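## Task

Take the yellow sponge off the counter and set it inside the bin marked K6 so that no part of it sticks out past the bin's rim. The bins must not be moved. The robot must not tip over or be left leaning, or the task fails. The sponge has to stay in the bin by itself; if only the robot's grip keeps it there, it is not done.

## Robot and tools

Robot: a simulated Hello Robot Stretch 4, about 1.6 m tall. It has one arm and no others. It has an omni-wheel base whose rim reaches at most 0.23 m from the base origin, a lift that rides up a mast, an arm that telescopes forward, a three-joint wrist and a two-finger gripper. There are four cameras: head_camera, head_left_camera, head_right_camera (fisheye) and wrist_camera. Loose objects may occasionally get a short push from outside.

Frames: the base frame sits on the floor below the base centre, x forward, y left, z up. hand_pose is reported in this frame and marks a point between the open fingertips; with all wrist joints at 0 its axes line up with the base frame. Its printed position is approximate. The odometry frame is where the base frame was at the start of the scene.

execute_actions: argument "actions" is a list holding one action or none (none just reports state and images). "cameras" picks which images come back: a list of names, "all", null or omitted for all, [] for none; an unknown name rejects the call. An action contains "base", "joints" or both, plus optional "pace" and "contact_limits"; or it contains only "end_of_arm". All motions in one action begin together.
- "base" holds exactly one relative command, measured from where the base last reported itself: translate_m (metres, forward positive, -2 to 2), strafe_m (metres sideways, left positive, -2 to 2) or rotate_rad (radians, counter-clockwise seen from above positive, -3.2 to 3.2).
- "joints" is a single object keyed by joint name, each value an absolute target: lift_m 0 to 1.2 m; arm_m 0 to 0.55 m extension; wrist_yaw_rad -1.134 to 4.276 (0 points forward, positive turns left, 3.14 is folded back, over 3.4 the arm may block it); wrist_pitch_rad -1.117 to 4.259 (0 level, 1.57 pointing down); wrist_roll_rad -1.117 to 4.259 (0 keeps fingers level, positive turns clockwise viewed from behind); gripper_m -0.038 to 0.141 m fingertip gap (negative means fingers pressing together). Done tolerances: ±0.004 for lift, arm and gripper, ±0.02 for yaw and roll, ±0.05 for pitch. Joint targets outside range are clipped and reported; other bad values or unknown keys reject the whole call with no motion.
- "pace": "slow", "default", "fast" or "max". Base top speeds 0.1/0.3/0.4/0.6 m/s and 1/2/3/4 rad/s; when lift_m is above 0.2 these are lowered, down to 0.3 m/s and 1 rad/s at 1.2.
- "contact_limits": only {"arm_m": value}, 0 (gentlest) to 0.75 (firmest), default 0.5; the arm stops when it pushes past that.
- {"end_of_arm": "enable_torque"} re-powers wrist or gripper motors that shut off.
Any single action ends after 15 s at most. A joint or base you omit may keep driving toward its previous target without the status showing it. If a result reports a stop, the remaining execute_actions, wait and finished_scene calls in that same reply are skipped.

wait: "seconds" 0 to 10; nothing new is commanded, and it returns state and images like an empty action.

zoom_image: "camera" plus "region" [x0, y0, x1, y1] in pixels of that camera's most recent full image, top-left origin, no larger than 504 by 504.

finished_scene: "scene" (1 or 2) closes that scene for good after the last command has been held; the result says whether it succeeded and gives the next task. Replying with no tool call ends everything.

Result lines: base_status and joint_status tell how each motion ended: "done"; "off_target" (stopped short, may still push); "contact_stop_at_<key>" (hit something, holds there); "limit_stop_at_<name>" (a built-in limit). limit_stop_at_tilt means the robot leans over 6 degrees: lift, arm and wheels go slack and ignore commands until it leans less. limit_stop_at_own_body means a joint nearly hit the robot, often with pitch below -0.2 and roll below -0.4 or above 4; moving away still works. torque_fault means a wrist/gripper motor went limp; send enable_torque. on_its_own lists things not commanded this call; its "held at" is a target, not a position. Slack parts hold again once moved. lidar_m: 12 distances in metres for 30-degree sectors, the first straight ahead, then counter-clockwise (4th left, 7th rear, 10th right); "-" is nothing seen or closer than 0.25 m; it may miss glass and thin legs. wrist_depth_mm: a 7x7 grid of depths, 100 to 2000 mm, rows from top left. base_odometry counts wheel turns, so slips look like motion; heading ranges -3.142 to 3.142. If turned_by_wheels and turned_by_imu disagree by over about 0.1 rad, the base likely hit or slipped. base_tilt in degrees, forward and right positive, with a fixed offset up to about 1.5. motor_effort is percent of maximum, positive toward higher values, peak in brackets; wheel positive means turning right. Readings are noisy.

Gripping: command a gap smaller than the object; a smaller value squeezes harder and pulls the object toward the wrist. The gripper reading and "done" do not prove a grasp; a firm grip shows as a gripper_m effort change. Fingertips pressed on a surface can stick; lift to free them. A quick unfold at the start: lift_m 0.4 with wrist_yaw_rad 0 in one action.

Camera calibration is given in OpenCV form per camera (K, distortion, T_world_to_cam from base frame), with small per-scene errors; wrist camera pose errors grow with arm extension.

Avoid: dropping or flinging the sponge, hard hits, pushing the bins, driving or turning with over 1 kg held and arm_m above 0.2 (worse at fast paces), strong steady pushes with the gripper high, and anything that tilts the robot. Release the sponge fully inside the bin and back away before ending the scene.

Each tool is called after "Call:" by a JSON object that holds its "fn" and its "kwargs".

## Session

Call:
{"fn": "execute_actions", "kwargs": {"actions": []}}

Scene clock: 0.00 s.
base_odometry: x=+0.000 y=+0.000 heading=+0.000 (m, m, rad; odometry frame)
turned_by_wheels: +0.000 (rad since the last result)
turned_by_imu: +0.000 (rad since the last result)
base_tilt: forward=-0.1 right=-0.3 (deg)
lidar_m: 2.64 2.46 1.57 1.10 1.04 1.06 1.44 0.80 0.85 1.16 2.65 2.57
base_status: not commanded
joint_positions: lift_m=+0.269 arm_m=-0.001 wrist_yaw_rad=+3.129 wrist_pitch_rad=+0.015 wrist_roll_rad=-0.005 gripper_m=+0.057
joint_status: not commanded
motor_effort: lift_m=+19 arm_m=+0 wrist_yaw_rad=-1 wrist_pitch_rad=-5 wrist_roll_rad=-1 gripper_m=+1 wheel_0=+0 wheel_1=+0 wheel_2=+0 (%)
hand_pose: x=-0.1174 y=+0.0911 z=+0.4427 quat_wxyz=(+0.006, -0.007, -0.002, +1.000) (m; base frame)
wrist_depth_mm: 138 140 1756 1808 1366 1118 946 / - 138 1756 1808 1397 1118 931 / 105 138 256 1756 1336 1098 931 / 113 137 273 1808 1366 1118 917 / 135 1430 1708 1756 1366 1078 931 / 820 1499 1618 1708 1229 1118 931 / 820 1281 195 1205 1118 1060 917
pictures: head_camera, head_left_camera, head_right_camera, wrist_camera
camera_calibration (this result's frames):
wrist_camera: T_world_to_cam=[[0.0594143, 0.997881, -0.0265072, -0.087369], [-0.0332062, -0.0245637, -0.999147, 0.509502], [-0.997681, 0.0602438, 0.0316764, 0.0867002], [0, 0, 0, 1]] pos_world=[0.108609, 0.094476, 0.504004]
Images, in order (width x height): head_camera 420x560, head_left_camera 420x672, head_right_camera 420x672, wrist_camera 616x392.

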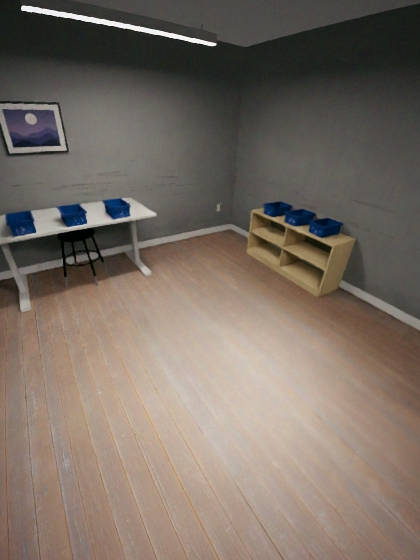

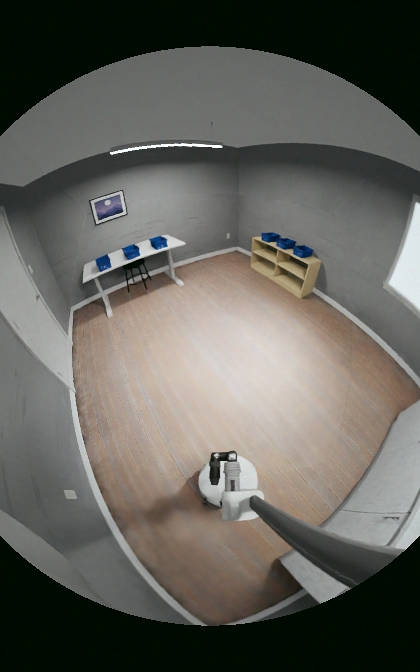

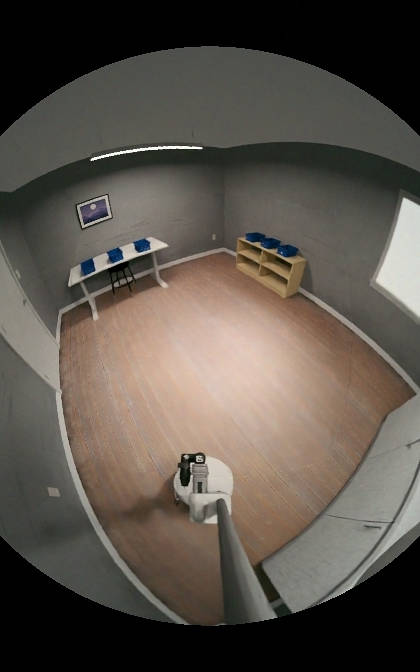

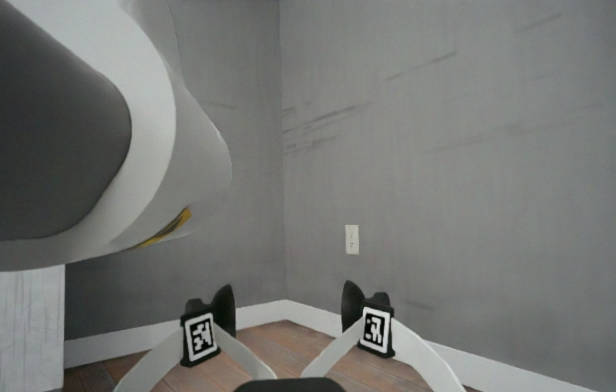

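Call:
{"fn": "zoom_image", "kwargs": {"camera": "head_camera", "region": [0, 190, 140, 245]}}

Call:
{"fn": "zoom_image", "kwargs": {"camera": "head_camera", "region": [255, 195, 355, 245]}}

Call:
{"fn": "execute_actions", "kwargs": {"actions": [{"base":{"rotate_rad":-2.35},"joints":{"lift_m":1.0,"wrist_yaw_rad":0,"wrist_pitch_rad":0.6,"gripper_m":0.14},"pace":"fast"}], "cameras": ["head_camera","wrist_camera"]}}

Region (0, 190, 140, 245) of head_camera's 420x560 image, scaled by 3.600, with more detail than that image has; it fills the top 198 rows of this view, and the rest is white.

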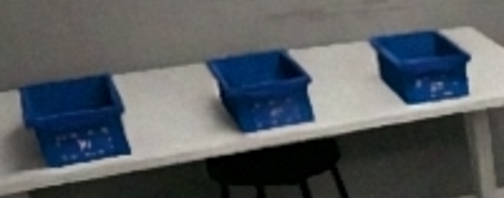

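Region (255, 195, 355, 245) of head_camera's 420x560 image, scaled by 5.040, with more detail than that image has.

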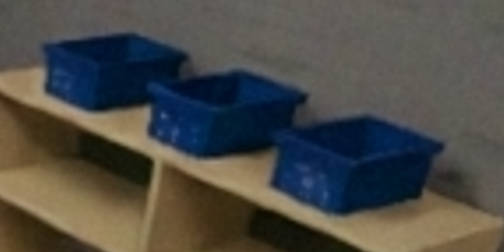

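Scene clock: 3.17 s.
base_odometry: x=+0.000 y=+0.000 heading=-2.350 (m, m, rad; odometry frame)
turned_by_wheels: -2.350 (rad since the last result)
turned_by_imu: -2.376 (rad since the last result)
base_tilt: forward=+0.0 right=-0.2 (deg)
lidar_m: 0.79 0.89 1.53 2.65 2.58 2.51 2.38 1.29 1.06 1.03 1.19 0.80
base_status: done
joint_positions: lift_m=+1.000 arm_m=-0.001 wrist_yaw_rad=+0.000 wrist_pitch_rad=+0.602 wrist_roll_rad=-0.005 gripper_m=+0.140
joint_status: all done
motor_effort: lift_m=+21(24) arm_m=-1(0) wrist_yaw_rad=-2(7) wrist_pitch_rad=-5(4) wrist_roll_rad=+2(1) gripper_m=+0(1) wheel_0=+1(4) wheel_1=+1(11) wheel_2=+0(8) (%)
hand_pose: x=+0.4077 y=-0.0874 z=+1.0147 quat_wxyz=(+0.955, -0.002, +0.296, +0.001) (m; base frame)
wrist_depth_mm: 1229 1205 1160 1118 1098 1060 1025 / 1042 1042 1042 1060 1138 1138 1098 / 750 715 715 715 820 1229 1182 / 788 759 723 683 1281 1308 1255 / 866 831 798 759 1430 1430 1397 / 991 878 878 831 809 1464 1499 / 1118 1008 931 166 1308 1308 1336
pictures: head_camera, wrist_camera
camera_calibration (this result's frames):
wrist_camera: T_world_to_cam=[[-0.0533708, -0.998568, 0.00380011, -0.0845312], [-0.525965, 0.0248762, -0.850142, 1.14817], [0.84883, -0.0473715, -0.526539, 0.407433], [0, 0, 0, 1]] pos_world=[0.253546, -0.0936715, 1.19096]
Images, in order (width x height): head_camera 420x560, wrist_camera 616x392.

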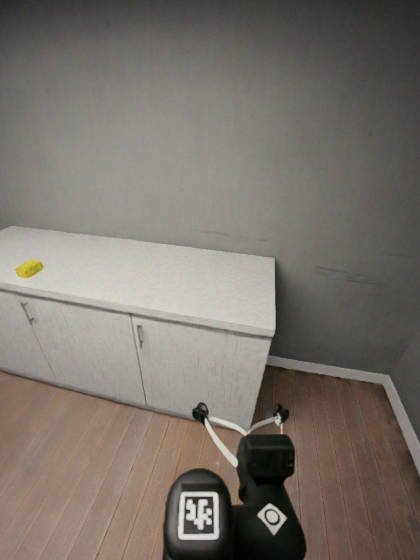

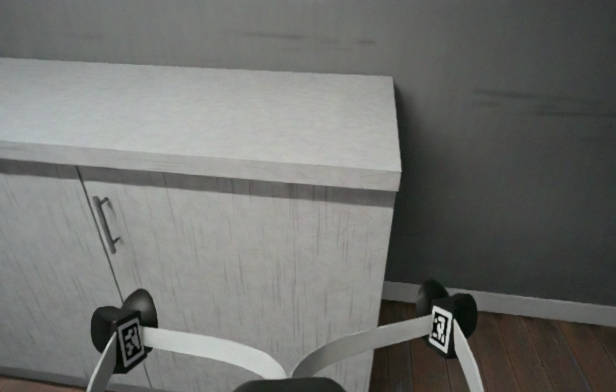

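Call:
{"fn": "execute_actions", "kwargs": {"actions": [{"base":{"strafe_m":0.93},"pace":"fast"}], "cameras": []}}

Call:
{"fn": "execute_actions", "kwargs": {"actions": [{"base":{"translate_m":0.4},"pace":"fast"}], "cameras": ["head_camera","wrist_camera"]}}

Scene clock: 7.27 s.
base_odometry: x=+0.662 y=-0.653 heading=-2.350 (m, m, rad; odometry frame)
turned_by_wheels: +0.000 (rad since the last result)
turned_by_imu: +0.004 (rad since the last result)
base_tilt: forward=-0.2 right=-0.3 (deg)
lidar_m: 1.01 1.15 1.74 1.72 1.71 2.63 2.65 2.35 1.98 1.98 1.24 1.01
base_status: done
joint_positions: lift_m=+1.000 arm_m=-0.001 wrist_yaw_rad=+0.000 wrist_pitch_rad=+0.602 wrist_roll_rad=-0.005 gripper_m=+0.140
joint_status: not commanded
motor_effort: lift_m=+21(21) arm_m=+0(0) wrist_yaw_rad=-1(1) wrist_pitch_rad=-5(5) wrist_roll_rad=+0(2) gripper_m=+0(2) wheel_0=+1(11) wheel_1=+0(10) wheel_2=+1(1) (%)
hand_pose: x=+0.4077 y=-0.0874 z=+1.0147 quat_wxyz=(+0.955, -0.002, +0.296, +0.001) (m; base frame)
wrist_depth_mm: 1430 1397 1366 1308 1281 1229 1205 / 1537 1042 1042 1042 1042 1042 1060 / 1008 946 904 854 831 809 778 / 1863 1042 991 931 904 866 831 / 1863 1160 1098 1025 976 946 904 / 1537 1182 1205 1138 1042 991 976 / 1336 1255 1281 167 1281 1118 1078
pictures: none
No camera images: the call's "cameras" was empty. Leave "cameras" out to get every camera's image.

Scene clock: 9.87 s.
base_odometry: x=+0.381 y=-0.938 heading=-2.350 (m, m, rad; odometry frame)
turned_by_wheels: +0.000 (rad since the last result)
turned_by_imu: -0.002 (rad since the last result)
base_tilt: forward=+0.1 right=-0.2 (deg)
lidar_m: 0.62 0.71 1.63 1.65 1.89 2.39 3.48 2.47 2.07 2.07 0.77 0.60
base_status: done
joint_positions: lift_m=+1.000 arm_m=-0.001 wrist_yaw_rad=+0.000 wrist_pitch_rad=+0.602 wrist_roll_rad=-0.005 gripper_m=+0.140
joint_status: not commanded
motor_effort: lift_m=+21(22) arm_m=+0(1) wrist_yaw_rad=-1(2) wrist_pitch_rad=-5(5) wrist_roll_rad=+0(1) gripper_m=+0(2) wheel_0=-1(3) wheel_1=+0(5) wheel_2=+0(9) (%)
hand_pose: x=+0.4077 y=-0.0874 z=+1.0147 quat_wxyz=(+0.955, -0.002, +0.296, +0.001) (m; base frame)
wrist_depth_mm: 1042 1008 976 946 904 891 854 / 1118 1042 1008 976 960 931 904 / 723 715 715 715 715 723 723 / 539 539 544 521 549 549 549 / 609 574 549 492 477 455 445 / 683 597 609 564 535 504 504 / 778 691 647 166 609 564 549
pictures: head_camera, wrist_camera
camera_calibration (this result's frames):
wrist_camera: T_world_to_cam=[[-0.0535165, -0.99856, 0.00379999, -0.0845063], [-0.525962, 0.024953, -0.850142, 1.14817], [0.848823, -0.0474952, -0.52654, 0.407434], [0, 0, 0, 1]] pos_world=[0.253532, -0.0936837, 1.19096]
Images, in order (width x height): head_camera 420x560, wrist_camera 616x392.

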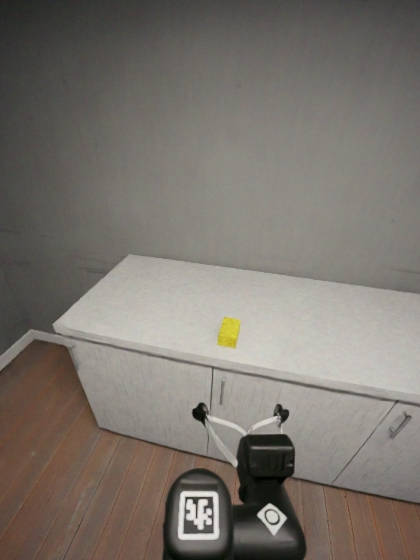

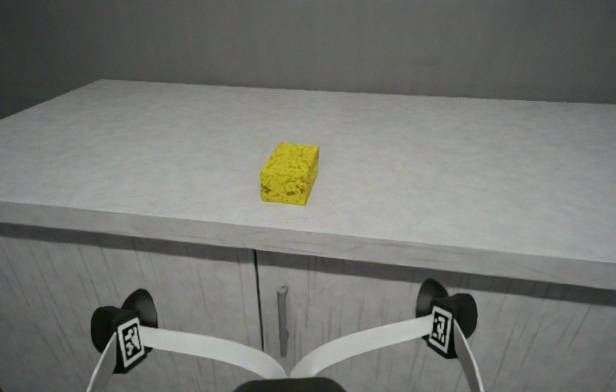

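Call:
{"fn": "execute_actions", "kwargs": {"actions": [{"base":{"translate_m":0.2},"joints":{"lift_m":1.13,"wrist_pitch_rad":1.57,"wrist_yaw_rad":-0.2},"pace":"fast"}], "cameras": []}}

Call:
{"fn": "execute_actions", "kwargs": {"actions": [{"base":{"strafe_m":-0.01},"joints":{"arm_m":0.375},"pace":"fast"}], "cameras": ["wrist_camera"]}}

Scene clock: 12.13 s.
base_odometry: x=+0.240 y=-1.080 heading=-2.350 (m, m, rad; odometry frame)
turned_by_wheels: +0.000 (rad since the last result)
turned_by_imu: -0.001 (rad since the last result)
base_tilt: forward=+0.0 right=-0.1 (deg)
lidar_m: 0.43 0.48 1.60 1.59 1.86 2.40 3.28 2.53 2.12 0.99 0.53 0.43
base_status: done
joint_positions: lift_m=+1.130 arm_m=-0.001 wrist_yaw_rad=-0.200 wrist_pitch_rad=+1.570 wrist_roll_rad=-0.005 gripper_m=+0.140
joint_status: all done
motor_effort: lift_m=+22(24) arm_m=-1(0) wrist_yaw_rad=-1(7) wrist_pitch_rad=+1(4) wrist_roll_rad=+1(0) gripper_m=+3(0) wheel_0=-1(6) wheel_1=+0(3) wheel_2=+1(9) (%)
hand_pose: x=+0.1528 y=-0.0857 z=+1.0195 quat_wxyz=(+0.704, +0.069, +0.703, -0.069) (m; base frame)
wrist_depth_mm: 496 496 496 500 500 504 508 / 691 699 699 707 707 715 732 / 1229 1229 1255 1281 1281 1281 1308 / 1229 1229 1255 1255 1281 1281 1281 / 1205 1229 1205 1025 1255 1281 1281 / 1205 1182 1008 1008 1229 1255 1281 / 1182 1205 1008 166 1229 1229 1255
pictures: none
No camera images: the call's "cameras" was empty. Leave "cameras" out to get every camera's image.

Scene clock: 14.00 s.
base_odometry: x=+0.233 y=-1.073 heading=-2.350 (m, m, rad; odometry frame)
turned_by_wheels: +0.000 (rad since the last result)
turned_by_imu: +0.000 (rad since the last result)
base_tilt: forward=+0.1 right=-0.3 (deg)
lidar_m: 0.40 0.51 1.59 1.60 1.86 2.40 3.68 2.50 2.10 0.97 0.55 0.42
base_status: done
joint_positions: lift_m=+1.130 arm_m=+0.374 wrist_yaw_rad=-0.200 wrist_pitch_rad=+1.570 wrist_roll_rad=-0.005 gripper_m=+0.140
joint_status: all done
motor_effort: lift_m=+22(21) arm_m=+7(10) wrist_yaw_rad=-2(2) wrist_pitch_rad=+0(0) wrist_roll_rad=+1(1) gripper_m=+2(2) wheel_0=+1(3) wheel_1=+0(5) wheel_2=+0(1) (%)
hand_pose: x=+0.5276 y=-0.0857 z=+1.0195 quat_wxyz=(+0.704, +0.069, +0.703, -0.069) (m; base frame)
wrist_depth_mm: 336 338 343 345 349 355 357 / 332 336 340 343 347 349 353 / 329 334 336 342 345 347 349 / 325 330 334 338 340 345 347 / 324 327 329 289 338 342 345 / 322 324 327 289 334 340 343 / 320 322 322 166 332 338 338
pictures: wrist_camera
camera_calibration (this result's frames):
wrist_camera: T_world_to_cam=[[-0.224844, -0.973295, 0.0462888, -0.0271878], [-0.973692, 0.222625, -0.0485929, 0.651266], [0.0369902, -0.0559969, -0.997745, 1.2163], [0, 0, 0, 1]] pos_world=[0.583028, -0.103341, 1.24646]
Images, in order (width x height): wrist_camera 616x392.

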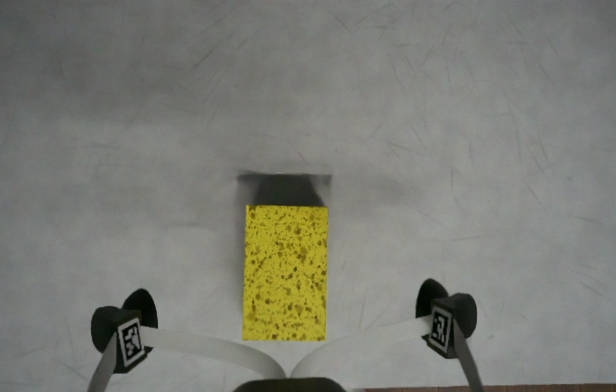

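Call:
{"fn": "execute_actions", "kwargs": {"actions": [{"joints":{"lift_m":1.044,"arm_m":0.387}}], "cameras": []}}

Call:
{"fn": "execute_actions", "kwargs": {"actions": [{"joints":{"gripper_m":0.02}}], "cameras": []}}

Call:
{"fn": "execute_actions", "kwargs": {"actions": [{"joints":{"lift_m":1.1},"pace":"fast"}], "cameras": ["wrist_camera"]}}

Scene clock: 15.57 s.
base_odometry: x=+0.233 y=-1.073 heading=-2.350 (m, m, rad; odometry frame)
turned_by_wheels: +0.000 (rad since the last result)
turned_by_imu: +0.000 (rad since the last result)
base_tilt: forward=+0.1 right=-0.1 (deg)
lidar_m: 0.42 0.49 1.61 1.59 1.87 2.41 3.67 2.50 2.10 0.96 0.52 0.43
base_status: not commanded
joint_positions: lift_m=+1.044 arm_m=+0.386 wrist_yaw_rad=-0.200 wrist_pitch_rad=+1.570 wrist_roll_rad=-0.005 gripper_m=+0.140
joint_status: all done
motor_effort: lift_m=+17(20) arm_m=+7(7) wrist_yaw_rad=-1(2) wrist_pitch_rad=-1(0) wrist_roll_rad=+1(0) gripper_m=+1(1) wheel_0=+1(1) wheel_1=+1(0) wheel_2=+0(0) (%)
hand_pose: x=+0.5396 y=-0.0857 z=+0.9339 quat_wxyz=(+0.704, +0.069, +0.704, -0.069) (m; base frame)
wrist_depth_mm: 250 253 255 257 260 264 265 / 248 251 253 255 258 260 264 / 246 248 251 253 255 258 260 / 244 246 248 252 254 257 258 / 242 244 245 204 252 255 257 / 239 241 244 203 249 253 253 / 237 238 199 166 247 250 253
pictures: none
No camera images: the call's "cameras" was empty. Leave "cameras" out to get every camera's image.

Scene clock: 17.73 s.
base_odometry: x=+0.233 y=-1.073 heading=-2.350 (m, m, rad; odometry frame)
turned_by_wheels: +0.000 (rad since the last result)
turned_by_imu: +0.000 (rad since the last result)
base_tilt: forward=+0.1 right=-0.3 (deg)
lidar_m: 0.42 0.49 1.60 1.61 1.86 2.37 3.67 2.52 2.10 0.99 0.52 0.45
base_status: not commanded
joint_positions: lift_m=+1.044 arm_m=+0.386 wrist_yaw_rad=-0.200 wrist_pitch_rad=+1.570 wrist_roll_rad=-0.005 gripper_m=+0.020
joint_status: all done
motor_effort: lift_m=+17(17) arm_m=+7(7) wrist_yaw_rad=-1(2) wrist_pitch_rad=+0(0) wrist_roll_rad=+0(0) gripper_m=-17(21) wheel_0=+0(0) wheel_1=+0(1) wheel_2=+0(0) (%)
hand_pose: x=+0.5396 y=-0.0857 z=+0.9339 quat_wxyz=(+0.704, +0.069, +0.704, -0.069) (m; base frame)
wrist_depth_mm: 250 253 255 257 260 264 266 / 248 250 253 255 258 260 264 / 245 249 252 253 256 259 262 / 243 246 247 252 254 257 259 / 241 244 245 192 251 255 257 / 240 241 190 190 223 252 254 / 237 169 187 189 247 250 253
pictures: none
No camera images: the call's "cameras" was empty. Leave "cameras" out to get every camera's image.

Scene clock: 18.70 s.
base_odometry: x=+0.233 y=-1.073 heading=-2.350 (m, m, rad; odometry frame)
turned_by_wheels: +0.000 (rad since the last result)
turned_by_imu: +0.000 (rad since the last result)
base_tilt: forward=+0.1 right=-0.3 (deg)
lidar_m: 0.42 0.48 1.61 1.60 1.85 2.37 3.68 2.53 2.10 0.99 0.52 0.43
base_status: not commanded
joint_positions: lift_m=+1.100 arm_m=+0.386 wrist_yaw_rad=-0.200 wrist_pitch_rad=+1.570 wrist_roll_rad=-0.005 gripper_m=+0.020
joint_status: all done
motor_effort: lift_m=+22(25) arm_m=+7(7) wrist_yaw_rad=-1(2) wrist_pitch_rad=-1(0) wrist_roll_rad=+1(2) gripper_m=-18(19) wheel_0=+1(0) wheel_1=+0(0) wheel_2=+1(0) (%)
hand_pose: x=+0.5396 y=-0.0857 z=+0.9895 quat_wxyz=(+0.704, +0.069, +0.704, -0.069) (m; base frame)
wrist_depth_mm: 306 309 310 315 319 322 325 / 303 306 309 312 315 320 320 / 300 304 307 310 312 315 320 / 298 300 306 306 310 312 317 / 296 298 300 191 307 312 314 / 293 296 190 190 222 310 310 / 290 169 187 189 301 306 309
pictures: wrist_camera
camera_calibration (this result's frames):
wrist_camera: T_world_to_cam=[[-0.224995, -0.97326, 0.0462937, -0.0230269], [-0.973665, 0.222785, -0.0484138, 0.661231], [0.0368056, -0.0559674, -0.997754, 1.18603], [0, 0, 0, 1]] pos_world=[0.594984, -0.103345, 1.21644]
Images, in order (width x height): wrist_camera 616x392.

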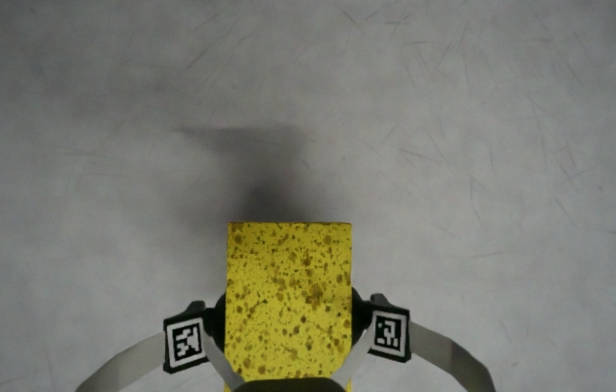

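Call:
{"fn": "execute_actions", "kwargs": {"actions": [{"base":{"translate_m":-1.9},"joints":{"arm_m":0,"wrist_yaw_rad":1.9,"wrist_pitch_rad":0.45},"pace":"fast"}], "cameras": ["wrist_camera"]}}

Scene clock: 26.17 s.
base_odometry: x=+1.568 y=+0.279 heading=-2.350 (m, m, rad; odometry frame)
turned_by_wheels: +0.000 (rad since the last result)
turned_by_imu: +0.009 (rad since the last result)
base_tilt: forward=+0.1 right=-0.2 (deg)
lidar_m: 2.27 2.45 1.63 1.64 1.89 1.03 1.03 1.20 1.67 1.64 1.89 2.28
base_status: done
joint_positions: lift_m=+1.100 arm_m=+0.001 wrist_yaw_rad=+1.900 wrist_pitch_rad=+0.452 wrist_roll_rad=-0.005 gripper_m=+0.020
joint_status: all done
motor_effort: lift_m=+22(22) arm_m=-6(6) wrist_yaw_rad=-1(4) wrist_pitch_rad=-6(12) wrist_roll_rad=-2(0) gripper_m=-18(18) wheel_0=+0(5) wheel_1=+0(3) wheel_2=+0(9) (%)
hand_pose: x=+0.1709 y=+0.2738 z=+1.1520 quat_wxyz=(+0.566, -0.184, +0.128, +0.793) (m; base frame)
wrist_depth_mm: 1863 - - - 1808 1661 1537 / 1921 - - - 1921 1708 1576 / 1983 - - - - 1808 1661 / 1983 - - - 1756 1756 1661 / - - - 191 1983 1863 1808 / 1921 - 189 191 222 1921 1863 / 1708 169 187 188 1576 1661 1661
pictures: wrist_camera
camera_calibration (this result's frames):
wrist_camera: T_world_to_cam=[[0.962253, 0.272124, -0.00422678, -0.24927], [0.103493, -0.380236, -0.919081, 1.2141], [-0.251711, 0.883951, -0.394046, 0.478269], [0, 0, 0, 1]] pos_world=[0.234595, 0.106712, 1.30327]
Images, in order (width x height): wrist_camera 616x392.

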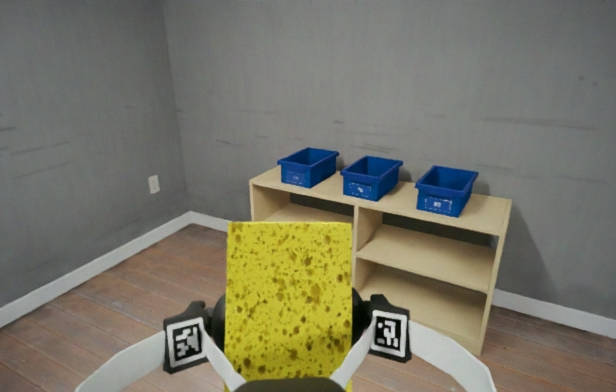

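Call:
{"fn": "zoom_image", "kwargs": {"camera": "wrist_camera", "region": [270, 160, 470, 222]}}

Region (270, 160, 470, 222) of wrist_camera's 616x392 image, scaled by 2.520; it fills the top 156 rows of this view, and the rest is white.

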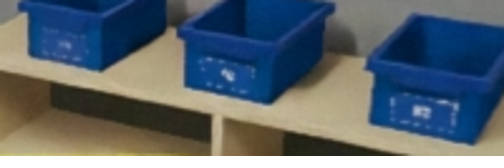

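Call:
{"fn": "execute_actions", "kwargs": {"actions": [{"base":{"rotate_rad":2.91},"joints":{"wrist_yaw_rad":0.25,"wrist_pitch_rad":0.6,"lift_m":1.0},"pace":"fast"}], "cameras": ["wrist_camera","head_camera"]}}

Scene clock: 29.93 s.
base_odometry: x=+1.568 y=+0.279 heading=+0.560 (m, m, rad; odometry frame)
turned_by_wheels: +2.910 (rad since the last result)
turned_by_imu: +2.942 (rad since the last result)
base_tilt: forward=-0.1 right=-0.2 (deg)
lidar_m: 1.02 1.05 1.42 1.65 1.75 2.35 2.30 2.41 2.16 1.64 1.71 1.06
base_status: done
joint_positions: lift_m=+1.000 arm_m=+0.001 wrist_yaw_rad=+0.250 wrist_pitch_rad=+0.602 wrist_roll_rad=-0.005 gripper_m=+0.020
joint_status: all done
motor_effort: lift_m=+18(20) arm_m=-6(6) wrist_yaw_rad=-2(8) wrist_pitch_rad=-5(6) wrist_roll_rad=+1(0) gripper_m=-17(18) wheel_0=-1(7) wheel_1=-1(5) wheel_2=+1(4) (%)
hand_pose: x=+0.4241 y=-0.0258 z=+1.0150 quat_wxyz=(+0.948, -0.039, +0.294, +0.120) (m; base frame)
wrist_depth_mm: 1661 1576 1576 1464 1430 1366 1336 / 1808 1708 1618 1576 1537 1464 1430 / 1042 1118 991 1205 1118 1397 1499 / - 1537 1008 1008 931 917 1618 / 1863 1808 1756 192 1808 1808 1756 / 1576 1618 190 190 222 1537 1576 / 1366 168 187 189 1281 1336 1336
pictures: head_camera, wrist_camera
camera_calibration (this result's frames):
wrist_camera: T_world_to_cam=[[0.195312, -0.980734, 0.00380732, -0.127208], [-0.515824, -0.106026, -0.850108, 1.14773], [0.834133, 0.164072, -0.526595, 0.408361], [0, 0, 0, 1]] pos_world=[0.276247, -0.0700686, 1.19122]
Images, in order (width x height): head_camera 420x560, wrist_camera 616x392.

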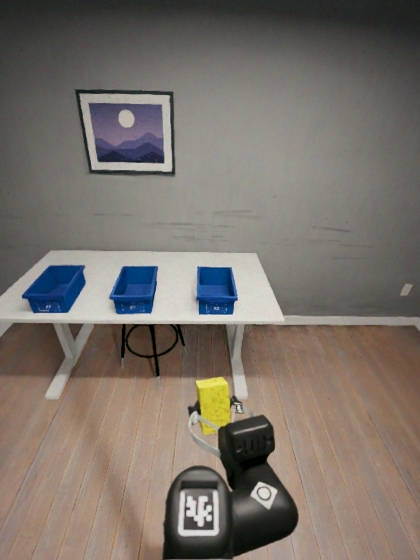

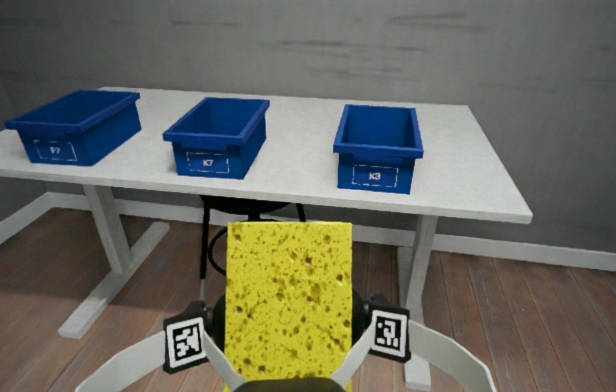

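Call:
{"fn": "zoom_image", "kwargs": {"camera": "wrist_camera", "region": [20, 135, 240, 185]}}

Call:
{"fn": "zoom_image", "kwargs": {"camera": "head_camera", "region": [20, 290, 120, 320]}}

Region (20, 135, 240, 185) of wrist_camera's 616x392 image, scaled by 2.291; it fills the top 115 rows of this view, and the rest is white.

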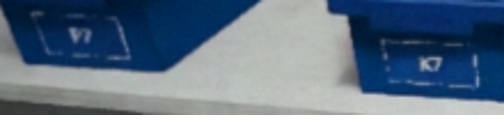

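Region (20, 290, 120, 320) of head_camera's 420x560 image, scaled by 5.040, with more detail than that image has; it fills the top 151 rows of this view, and the rest is white.

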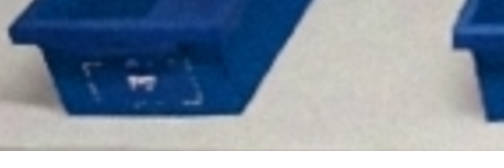

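Call:
{"fn": "execute_actions", "kwargs": {"actions": [{"base":{"rotate_rad":-1.55},"joints":{"lift_m":0.8},"pace":"fast"}], "cameras": []}}

Call:
{"fn": "execute_actions", "kwargs": {"actions": [{"base":{"translate_m":0.8},"joints":{"wrist_yaw_rad":0.45},"pace":"fast"}], "cameras": ["wrist_camera","head_camera"]}}

Scene clock: 32.60 s.
base_odometry: x=+1.568 y=+0.279 heading=-0.990 (m, m, rad; odometry frame)
turned_by_wheels: -1.550 (rad since the last result)
turned_by_imu: -1.567 (rad since the last result)
base_tilt: forward=+0.0 right=-0.3 (deg)
lidar_m: 1.62 1.73 1.08 1.03 1.07 1.46 1.64 1.74 2.39 2.29 2.40 2.11
base_status: done
joint_positions: lift_m=+0.800 arm_m=+0.001 wrist_yaw_rad=+0.250 wrist_pitch_rad=+0.602 wrist_roll_rad=-0.005 gripper_m=+0.020
joint_status: all done
motor_effort: lift_m=+17(17) arm_m=-7(6) wrist_yaw_rad=-2(2) wrist_pitch_rad=-5(5) wrist_roll_rad=-1(0) gripper_m=-16(15) wheel_0=+1(5) wheel_1=+0(6) wheel_2=+0(7) (%)
hand_pose: x=+0.4241 y=-0.0259 z=+0.8150 quat_wxyz=(+0.948, -0.039, +0.294, +0.120) (m; base frame)
wrist_depth_mm: 1921 1921 1808 1756 1618 1576 1499 / - 1921 1983 1576 1537 1708 1618 / - - 1921 1808 1661 1808 1756 / 1863 1863 1808 1808 1808 1921 1863 / 1537 1537 1430 192 1537 1576 1576 / 1308 1308 190 190 222 1308 1281 / 1138 168 187 189 1060 1078 1118
pictures: none
No camera images: the call's "cameras" was empty. Leave "cameras" out to get every camera's image.

Scene clock: 36.03 s.
base_odometry: x=+2.007 y=-0.390 heading=-0.990 (m, m, rad; odometry frame)
turned_by_wheels: +0.000 (rad since the last result)
turned_by_imu: -0.004 (rad since the last result)
base_tilt: forward=+0.1 right=-0.3 (deg)
lidar_m: 0.83 0.89 1.25 1.54 1.10 1.50 2.44 2.60 2.40 2.32 1.77 0.85
base_status: done
joint_positions: lift_m=+0.800 arm_m=+0.001 wrist_yaw_rad=+0.450 wrist_pitch_rad=+0.602 wrist_roll_rad=-0.005 gripper_m=+0.020
joint_status: all done
motor_effort: lift_m=+17(17) arm_m=-6(6) wrist_yaw_rad=-1(6) wrist_pitch_rad=-5(6) wrist_roll_rad=+0(0) gripper_m=-18(16) wheel_0=-2(7) wheel_1=+0(6) wheel_2=+0(12) (%)
hand_pose: x=+0.4242 y=+0.0247 z=+0.8150 quat_wxyz=(+0.931, -0.069, +0.288, +0.214) (m; base frame)
wrist_depth_mm: 1336 1229 1098 991 917 842 788 / 1499 1078 1098 1042 960 891 842 / 1661 931 854 866 878 878 878 / 1808 1205 1138 809 707 715 820 / 1537 1281 991 192 1025 946 654 / 1308 1308 189 191 222 842 1042 / 1118 169 188 188 976 759 1078
pictures: head_camera, wrist_camera
camera_calibration (this result's frames):
wrist_camera: T_world_to_cam=[[0.386083, -0.922456, 0.00381154, -0.159261], [-0.484546, -0.206313, -0.850088, 0.972351], [0.784956, 0.326357, -0.526626, 0.311582], [0, 0, 0, 1]] pos_world=[0.288058, -0.0479896, 0.991279]
Images, in order (width x height): head_camera 420x560, wrist_camera 616x392.

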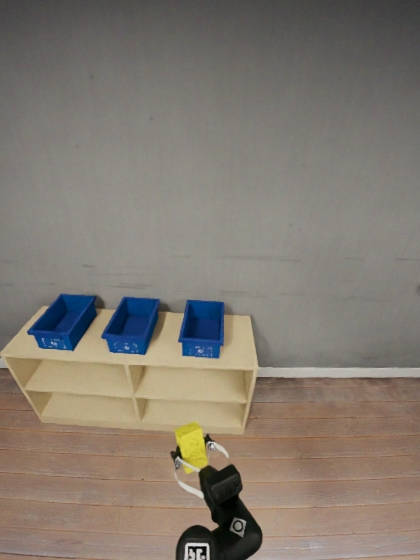

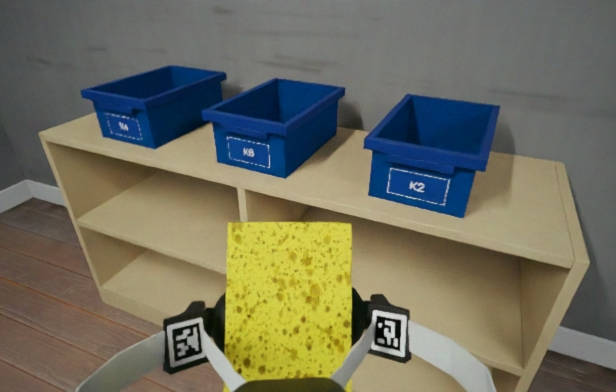

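Call:
{"fn": "zoom_image", "kwargs": {"camera": "wrist_camera", "region": [95, 105, 285, 175]}}

Region (95, 105, 285, 175) of wrist_camera's 616x392 image, scaled by 2.653; it fills the top 186 rows of this view, and the rest is white.

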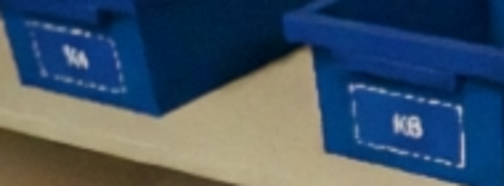

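Call:
{"fn": "execute_actions", "kwargs": {"actions": [{"base":{"strafe_m":0.44},"joints":{"wrist_yaw_rad":0,"arm_m":0.15,"wrist_pitch_rad":0.75},"pace":"fast"}], "cameras": ["wrist_camera","head_camera"]}}

Scene clock: 38.73 s.
base_odometry: x=+2.375 y=-0.149 heading=-0.990 (m, m, rad; odometry frame)
turned_by_wheels: +0.000 (rad since the last result)
turned_by_imu: +0.001 (rad since the last result)
base_tilt: forward=+0.1 right=-0.3 (deg)
lidar_m: 0.84 0.92 1.42 1.35 0.71 0.87 2.44 2.61 2.87 2.75 1.77 0.90
base_status: done
joint_positions: lift_m=+0.800 arm_m=+0.149 wrist_yaw_rad=+0.000 wrist_pitch_rad=+0.752 wrist_roll_rad=-0.005 gripper_m=+0.020
joint_status: all done
motor_effort: lift_m=+18(18) arm_m=+6(8) wrist_yaw_rad=-2(6) wrist_pitch_rad=-5(6) wrist_roll_rad=+0(1) gripper_m=-17(17) wheel_0=-1(9) wheel_1=+0(9) wheel_2=-1(1) (%)
hand_pose: x=+0.5306 y=-0.0874 z=+0.7813 quat_wxyz=(+0.930, -0.002, +0.367, +0.001) (m; base frame)
wrist_depth_mm: 809 798 831 809 842 831 866 / 683 741 820 820 854 788 691 / 591 634 661 603 707 615 654 / 842 917 917 931 931 946 768 / 842 854 788 192 842 854 809 / 854 991 190 191 222 1025 917 / 960 168 187 189 960 976 1008
pictures: head_camera, wrist_camera
camera_calibration (this result's frames):
wrist_camera: T_world_to_cam=[[-0.0522633, -0.998564, 0.0117629, -0.0839179], [-0.646976, 0.0248843, -0.762104, 1.00977], [0.760717, -0.0474404, -0.647348, 0.321425], [0, 0, 0, 1]] pos_world=[0.404399, -0.0936764, 0.978611]
Images, in order (width x height): head_camera 420x560, wrist_camera 616x392.

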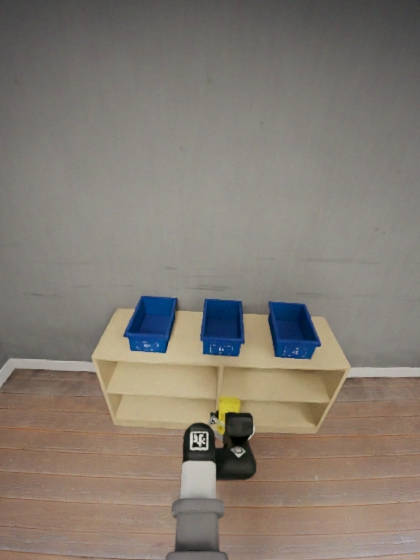

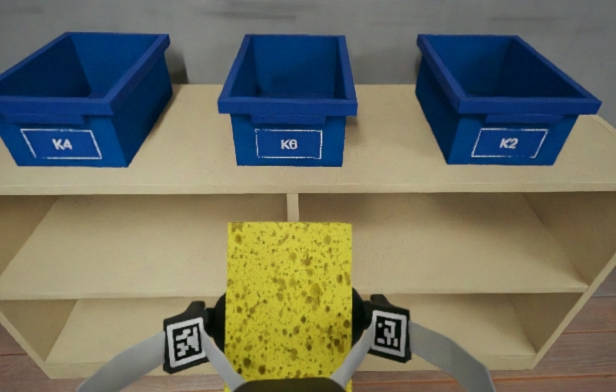

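Call:
{"fn": "execute_actions", "kwargs": {"actions": [{"base":{"translate_m":0.45},"joints":{"lift_m":0.93,"arm_m":0.44,"wrist_pitch_rad":1.57}}], "cameras": ["wrist_camera"]}}

Scene clock: 41.83 s.
base_odometry: x=+2.622 y=-0.525 heading=-0.990 (m, m, rad; odometry frame)
turned_by_wheels: +0.000 (rad since the last result)
turned_by_imu: -0.003 (rad since the last result)
base_tilt: forward=+0.1 right=-0.3 (deg)
lidar_m: 0.41 0.44 0.63 1.36 1.19 1.02 2.91 3.05 2.87 2.76 0.61 0.43
base_status: done
joint_positions: lift_m=+0.930 arm_m=+0.439 wrist_yaw_rad=+0.000 wrist_pitch_rad=+1.570 wrist_roll_rad=-0.005 gripper_m=+0.020
joint_status: all done
motor_effort: lift_m=+22(23) arm_m=+6(10) wrist_yaw_rad=-1(0) wrist_pitch_rad=+0(6) wrist_roll_rad=-1(2) gripper_m=-18(17) wheel_0=-1(7) wheel_1=-1(4) wheel_2=+1(9) (%)
hand_pose: x=+0.6100 y=-0.0874 z=+0.8195 quat_wxyz=(+0.707, -0.002, +0.707, +0.002) (m; base frame)
wrist_depth_mm: 324 327 330 334 336 343 347 / 452 459 462 473 480 492 500 / 427 433 330 362 342 449 449 / 387 430 427 433 424 449 397 / 389 424 310 192 418 445 394 / 394 421 190 190 222 439 392 / 394 169 187 189 314 436 389
pictures: wrist_camera
camera_calibration (this result's frames):
wrist_camera: T_world_to_cam=[[-0.0270959, -0.99856, 0.0462898, -0.12389], [-0.998511, 0.0248435, -0.0485585, 0.719934], [0.0473386, -0.0475366, -0.997747, 1.00801], [0, 0, 0, 1]] pos_world=[0.667788, -0.0936803, 1.04643]
Images, in order (width x height): wrist_camera 616x392.

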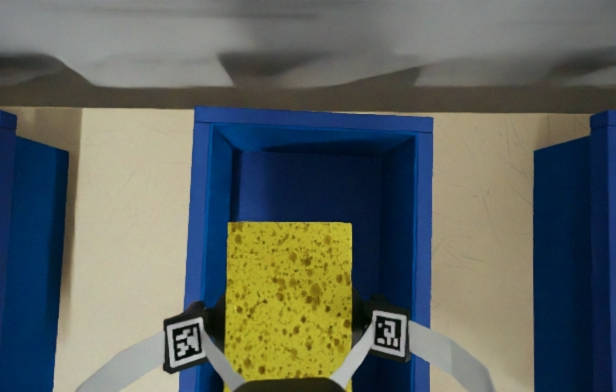

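Call:
{"fn": "execute_actions", "kwargs": {"actions": [{"base":{"strafe_m":-0.017},"joints":{"lift_m":0.753}}], "cameras": ["wrist_camera"]}}

Call:
{"fn": "execute_actions", "kwargs": {"actions": [{"joints":{"gripper_m":0.08}}], "cameras": []}}

Call:
{"fn": "execute_actions", "kwargs": {"actions": [{"joints":{"lift_m":0.9},"pace":"fast"}], "cameras": ["wrist_camera"]}}

Scene clock: 43.83 s.
base_odometry: x=+2.608 y=-0.534 heading=-0.990 (m, m, rad; odometry frame)
turned_by_wheels: +0.000 (rad since the last result)
turned_by_imu: +0.000 (rad since the last result)
base_tilt: forward=+0.0 right=-0.3 (deg)
lidar_m: 0.40 0.43 0.62 1.38 1.19 1.02 2.90 3.06 2.84 2.78 0.58 0.44
base_status: done
joint_positions: lift_m=+0.753 arm_m=+0.439 wrist_yaw_rad=+0.000 wrist_pitch_rad=+1.570 wrist_roll_rad=-0.005 gripper_m=+0.020
joint_status: all done
motor_effort: lift_m=+17(18) arm_m=+7(7) wrist_yaw_rad=-2(2) wrist_pitch_rad=+0(1) wrist_roll_rad=+2(0) gripper_m=-18(14) wheel_0=+1(5) wheel_1=+0(6) wheel_2=+0(1) (%)
hand_pose: x=+0.6100 y=-0.0874 z=+0.6429 quat_wxyz=(+0.707, -0.002, +0.707, +0.002) (m; base frame)
wrist_depth_mm: 139 153 150 147 146 147 148 / 138 186 213 208 204 173 146 / 138 200 256 259 260 173 145 / 135 203 254 256 258 170 144 / 135 206 251 192 257 169 143 / 134 208 190 190 222 167 142 / 135 169 187 189 240 148 140
pictures: wrist_camera
camera_calibration (this result's frames):
wrist_camera: T_world_to_cam=[[-0.027096, -0.99856, 0.0462898, -0.115716], [-0.998511, 0.0248437, -0.0485581, 0.711364], [0.0473382, -0.0475366, -0.997747, 0.831828], [0, 0, 0, 1]] pos_world=[0.667792, -0.0936804, 0.869853]
Images, in order (width x height): wrist_camera 616x392.

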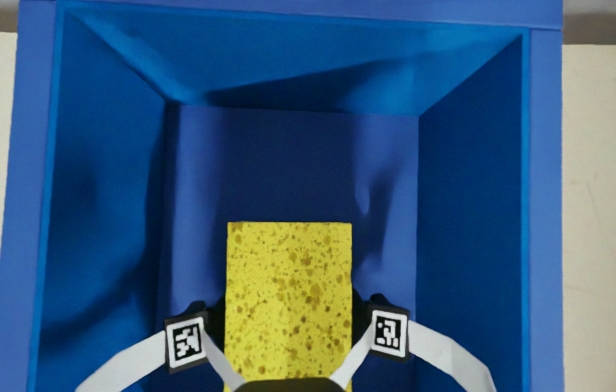

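Scene clock: 45.23 s.
base_odometry: x=+2.608 y=-0.534 heading=-0.990 (m, m, rad; odometry frame)
turned_by_wheels: +0.000 (rad since the last result)
turned_by_imu: +0.000 (rad since the last result)
base_tilt: forward=+0.0 right=-0.3 (deg)
lidar_m: 0.41 0.44 0.62 1.38 1.18 1.03 2.92 3.06 2.86 2.74 0.58 0.43
base_status: not commanded
joint_positions: lift_m=+0.753 arm_m=+0.439 wrist_yaw_rad=+0.000 wrist_pitch_rad=+1.570 wrist_roll_rad=-0.005 gripper_m=+0.080
joint_status: all done
motor_effort: lift_m=+17(17) arm_m=+7(6) wrist_yaw_rad=-2(2) wrist_pitch_rad=+1(1) wrist_roll_rad=+0(1) gripper_m=-2(16) wheel_0=+0(0) wheel_1=+0(0) wheel_2=+0(0) (%)
hand_pose: x=+0.6100 y=-0.0874 z=+0.6429 quat_wxyz=(+0.707, -0.002, +0.707, +0.002) (m; base frame)
wrist_depth_mm: 139 153 150 147 145 147 148 / 138 186 213 208 204 173 147 / 138 200 257 259 260 173 145 / 136 203 255 257 259 171 144 / 135 206 251 210 256 169 143 / 134 200 207 208 222 167 142 / 136 178 205 206 251 156 140
pictures: none
No camera images: the call's "cameras" was empty. Leave "cameras" out to get every camera's image.

Scene clock: 46.60 s.
base_odometry: x=+2.608 y=-0.534 heading=-0.990 (m, m, rad; odometry frame)
turned_by_wheels: +0.000 (rad since the last result)
turned_by_imu: +0.000 (rad since the last result)
base_tilt: forward=+0.0 right=-0.3 (deg)
lidar_m: 0.40 0.44 0.60 1.37 1.19 1.03 2.89 3.06 2.86 2.76 0.59 0.44
base_status: not commanded
joint_positions: lift_m=+0.900 arm_m=+0.439 wrist_yaw_rad=+0.000 wrist_pitch_rad=+1.570 wrist_roll_rad=-0.005 gripper_m=+0.080
joint_status: all done
motor_effort: lift_m=+22(23) arm_m=+6(6) wrist_yaw_rad=-2(2) wrist_pitch_rad=+0(0) wrist_roll_rad=+1(1) gripper_m=-4(2) wheel_0=+0(0) wheel_1=+1(0) wheel_2=+0(0) (%)
hand_pose: x=+0.6100 y=-0.0874 z=+0.7895 quat_wxyz=(+0.707, -0.002, +0.707, +0.002) (m; base frame)
wrist_depth_mm: 325 327 329 334 338 342 347 / 418 421 427 436 442 449 500 / 399 402 329 355 306 421 413 / 397 397 399 404 355 418 373 / 394 394 394 355 347 415 370 / 392 392 351 353 221 413 368 / 387 285 320 392 283 404 366
pictures: wrist_camera
camera_calibration (this result's frames):
wrist_camera: T_world_to_cam=[[-0.0270941, -0.99856, 0.0462909, -0.122505], [-0.998513, 0.0248437, -0.0485181, 0.718444], [0.0472982, -0.0475366, -0.997749, 0.978132], [0, 0, 0, 1]] pos_world=[0.667793, -0.0936803, 1.01646]
Images, in order (width x height): wrist_camera 616x392.

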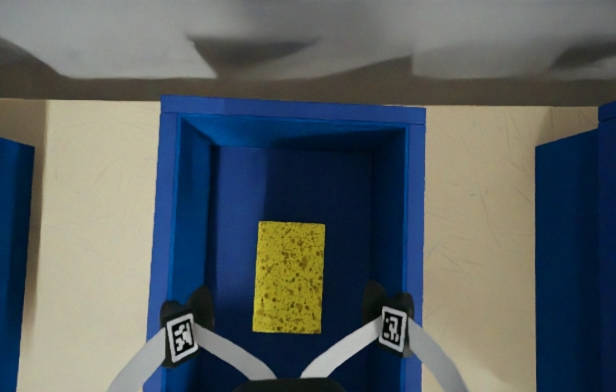

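Call:
{"fn": "finished_scene", "kwargs": {"scene": 2}}

The scene is finished: the task was done.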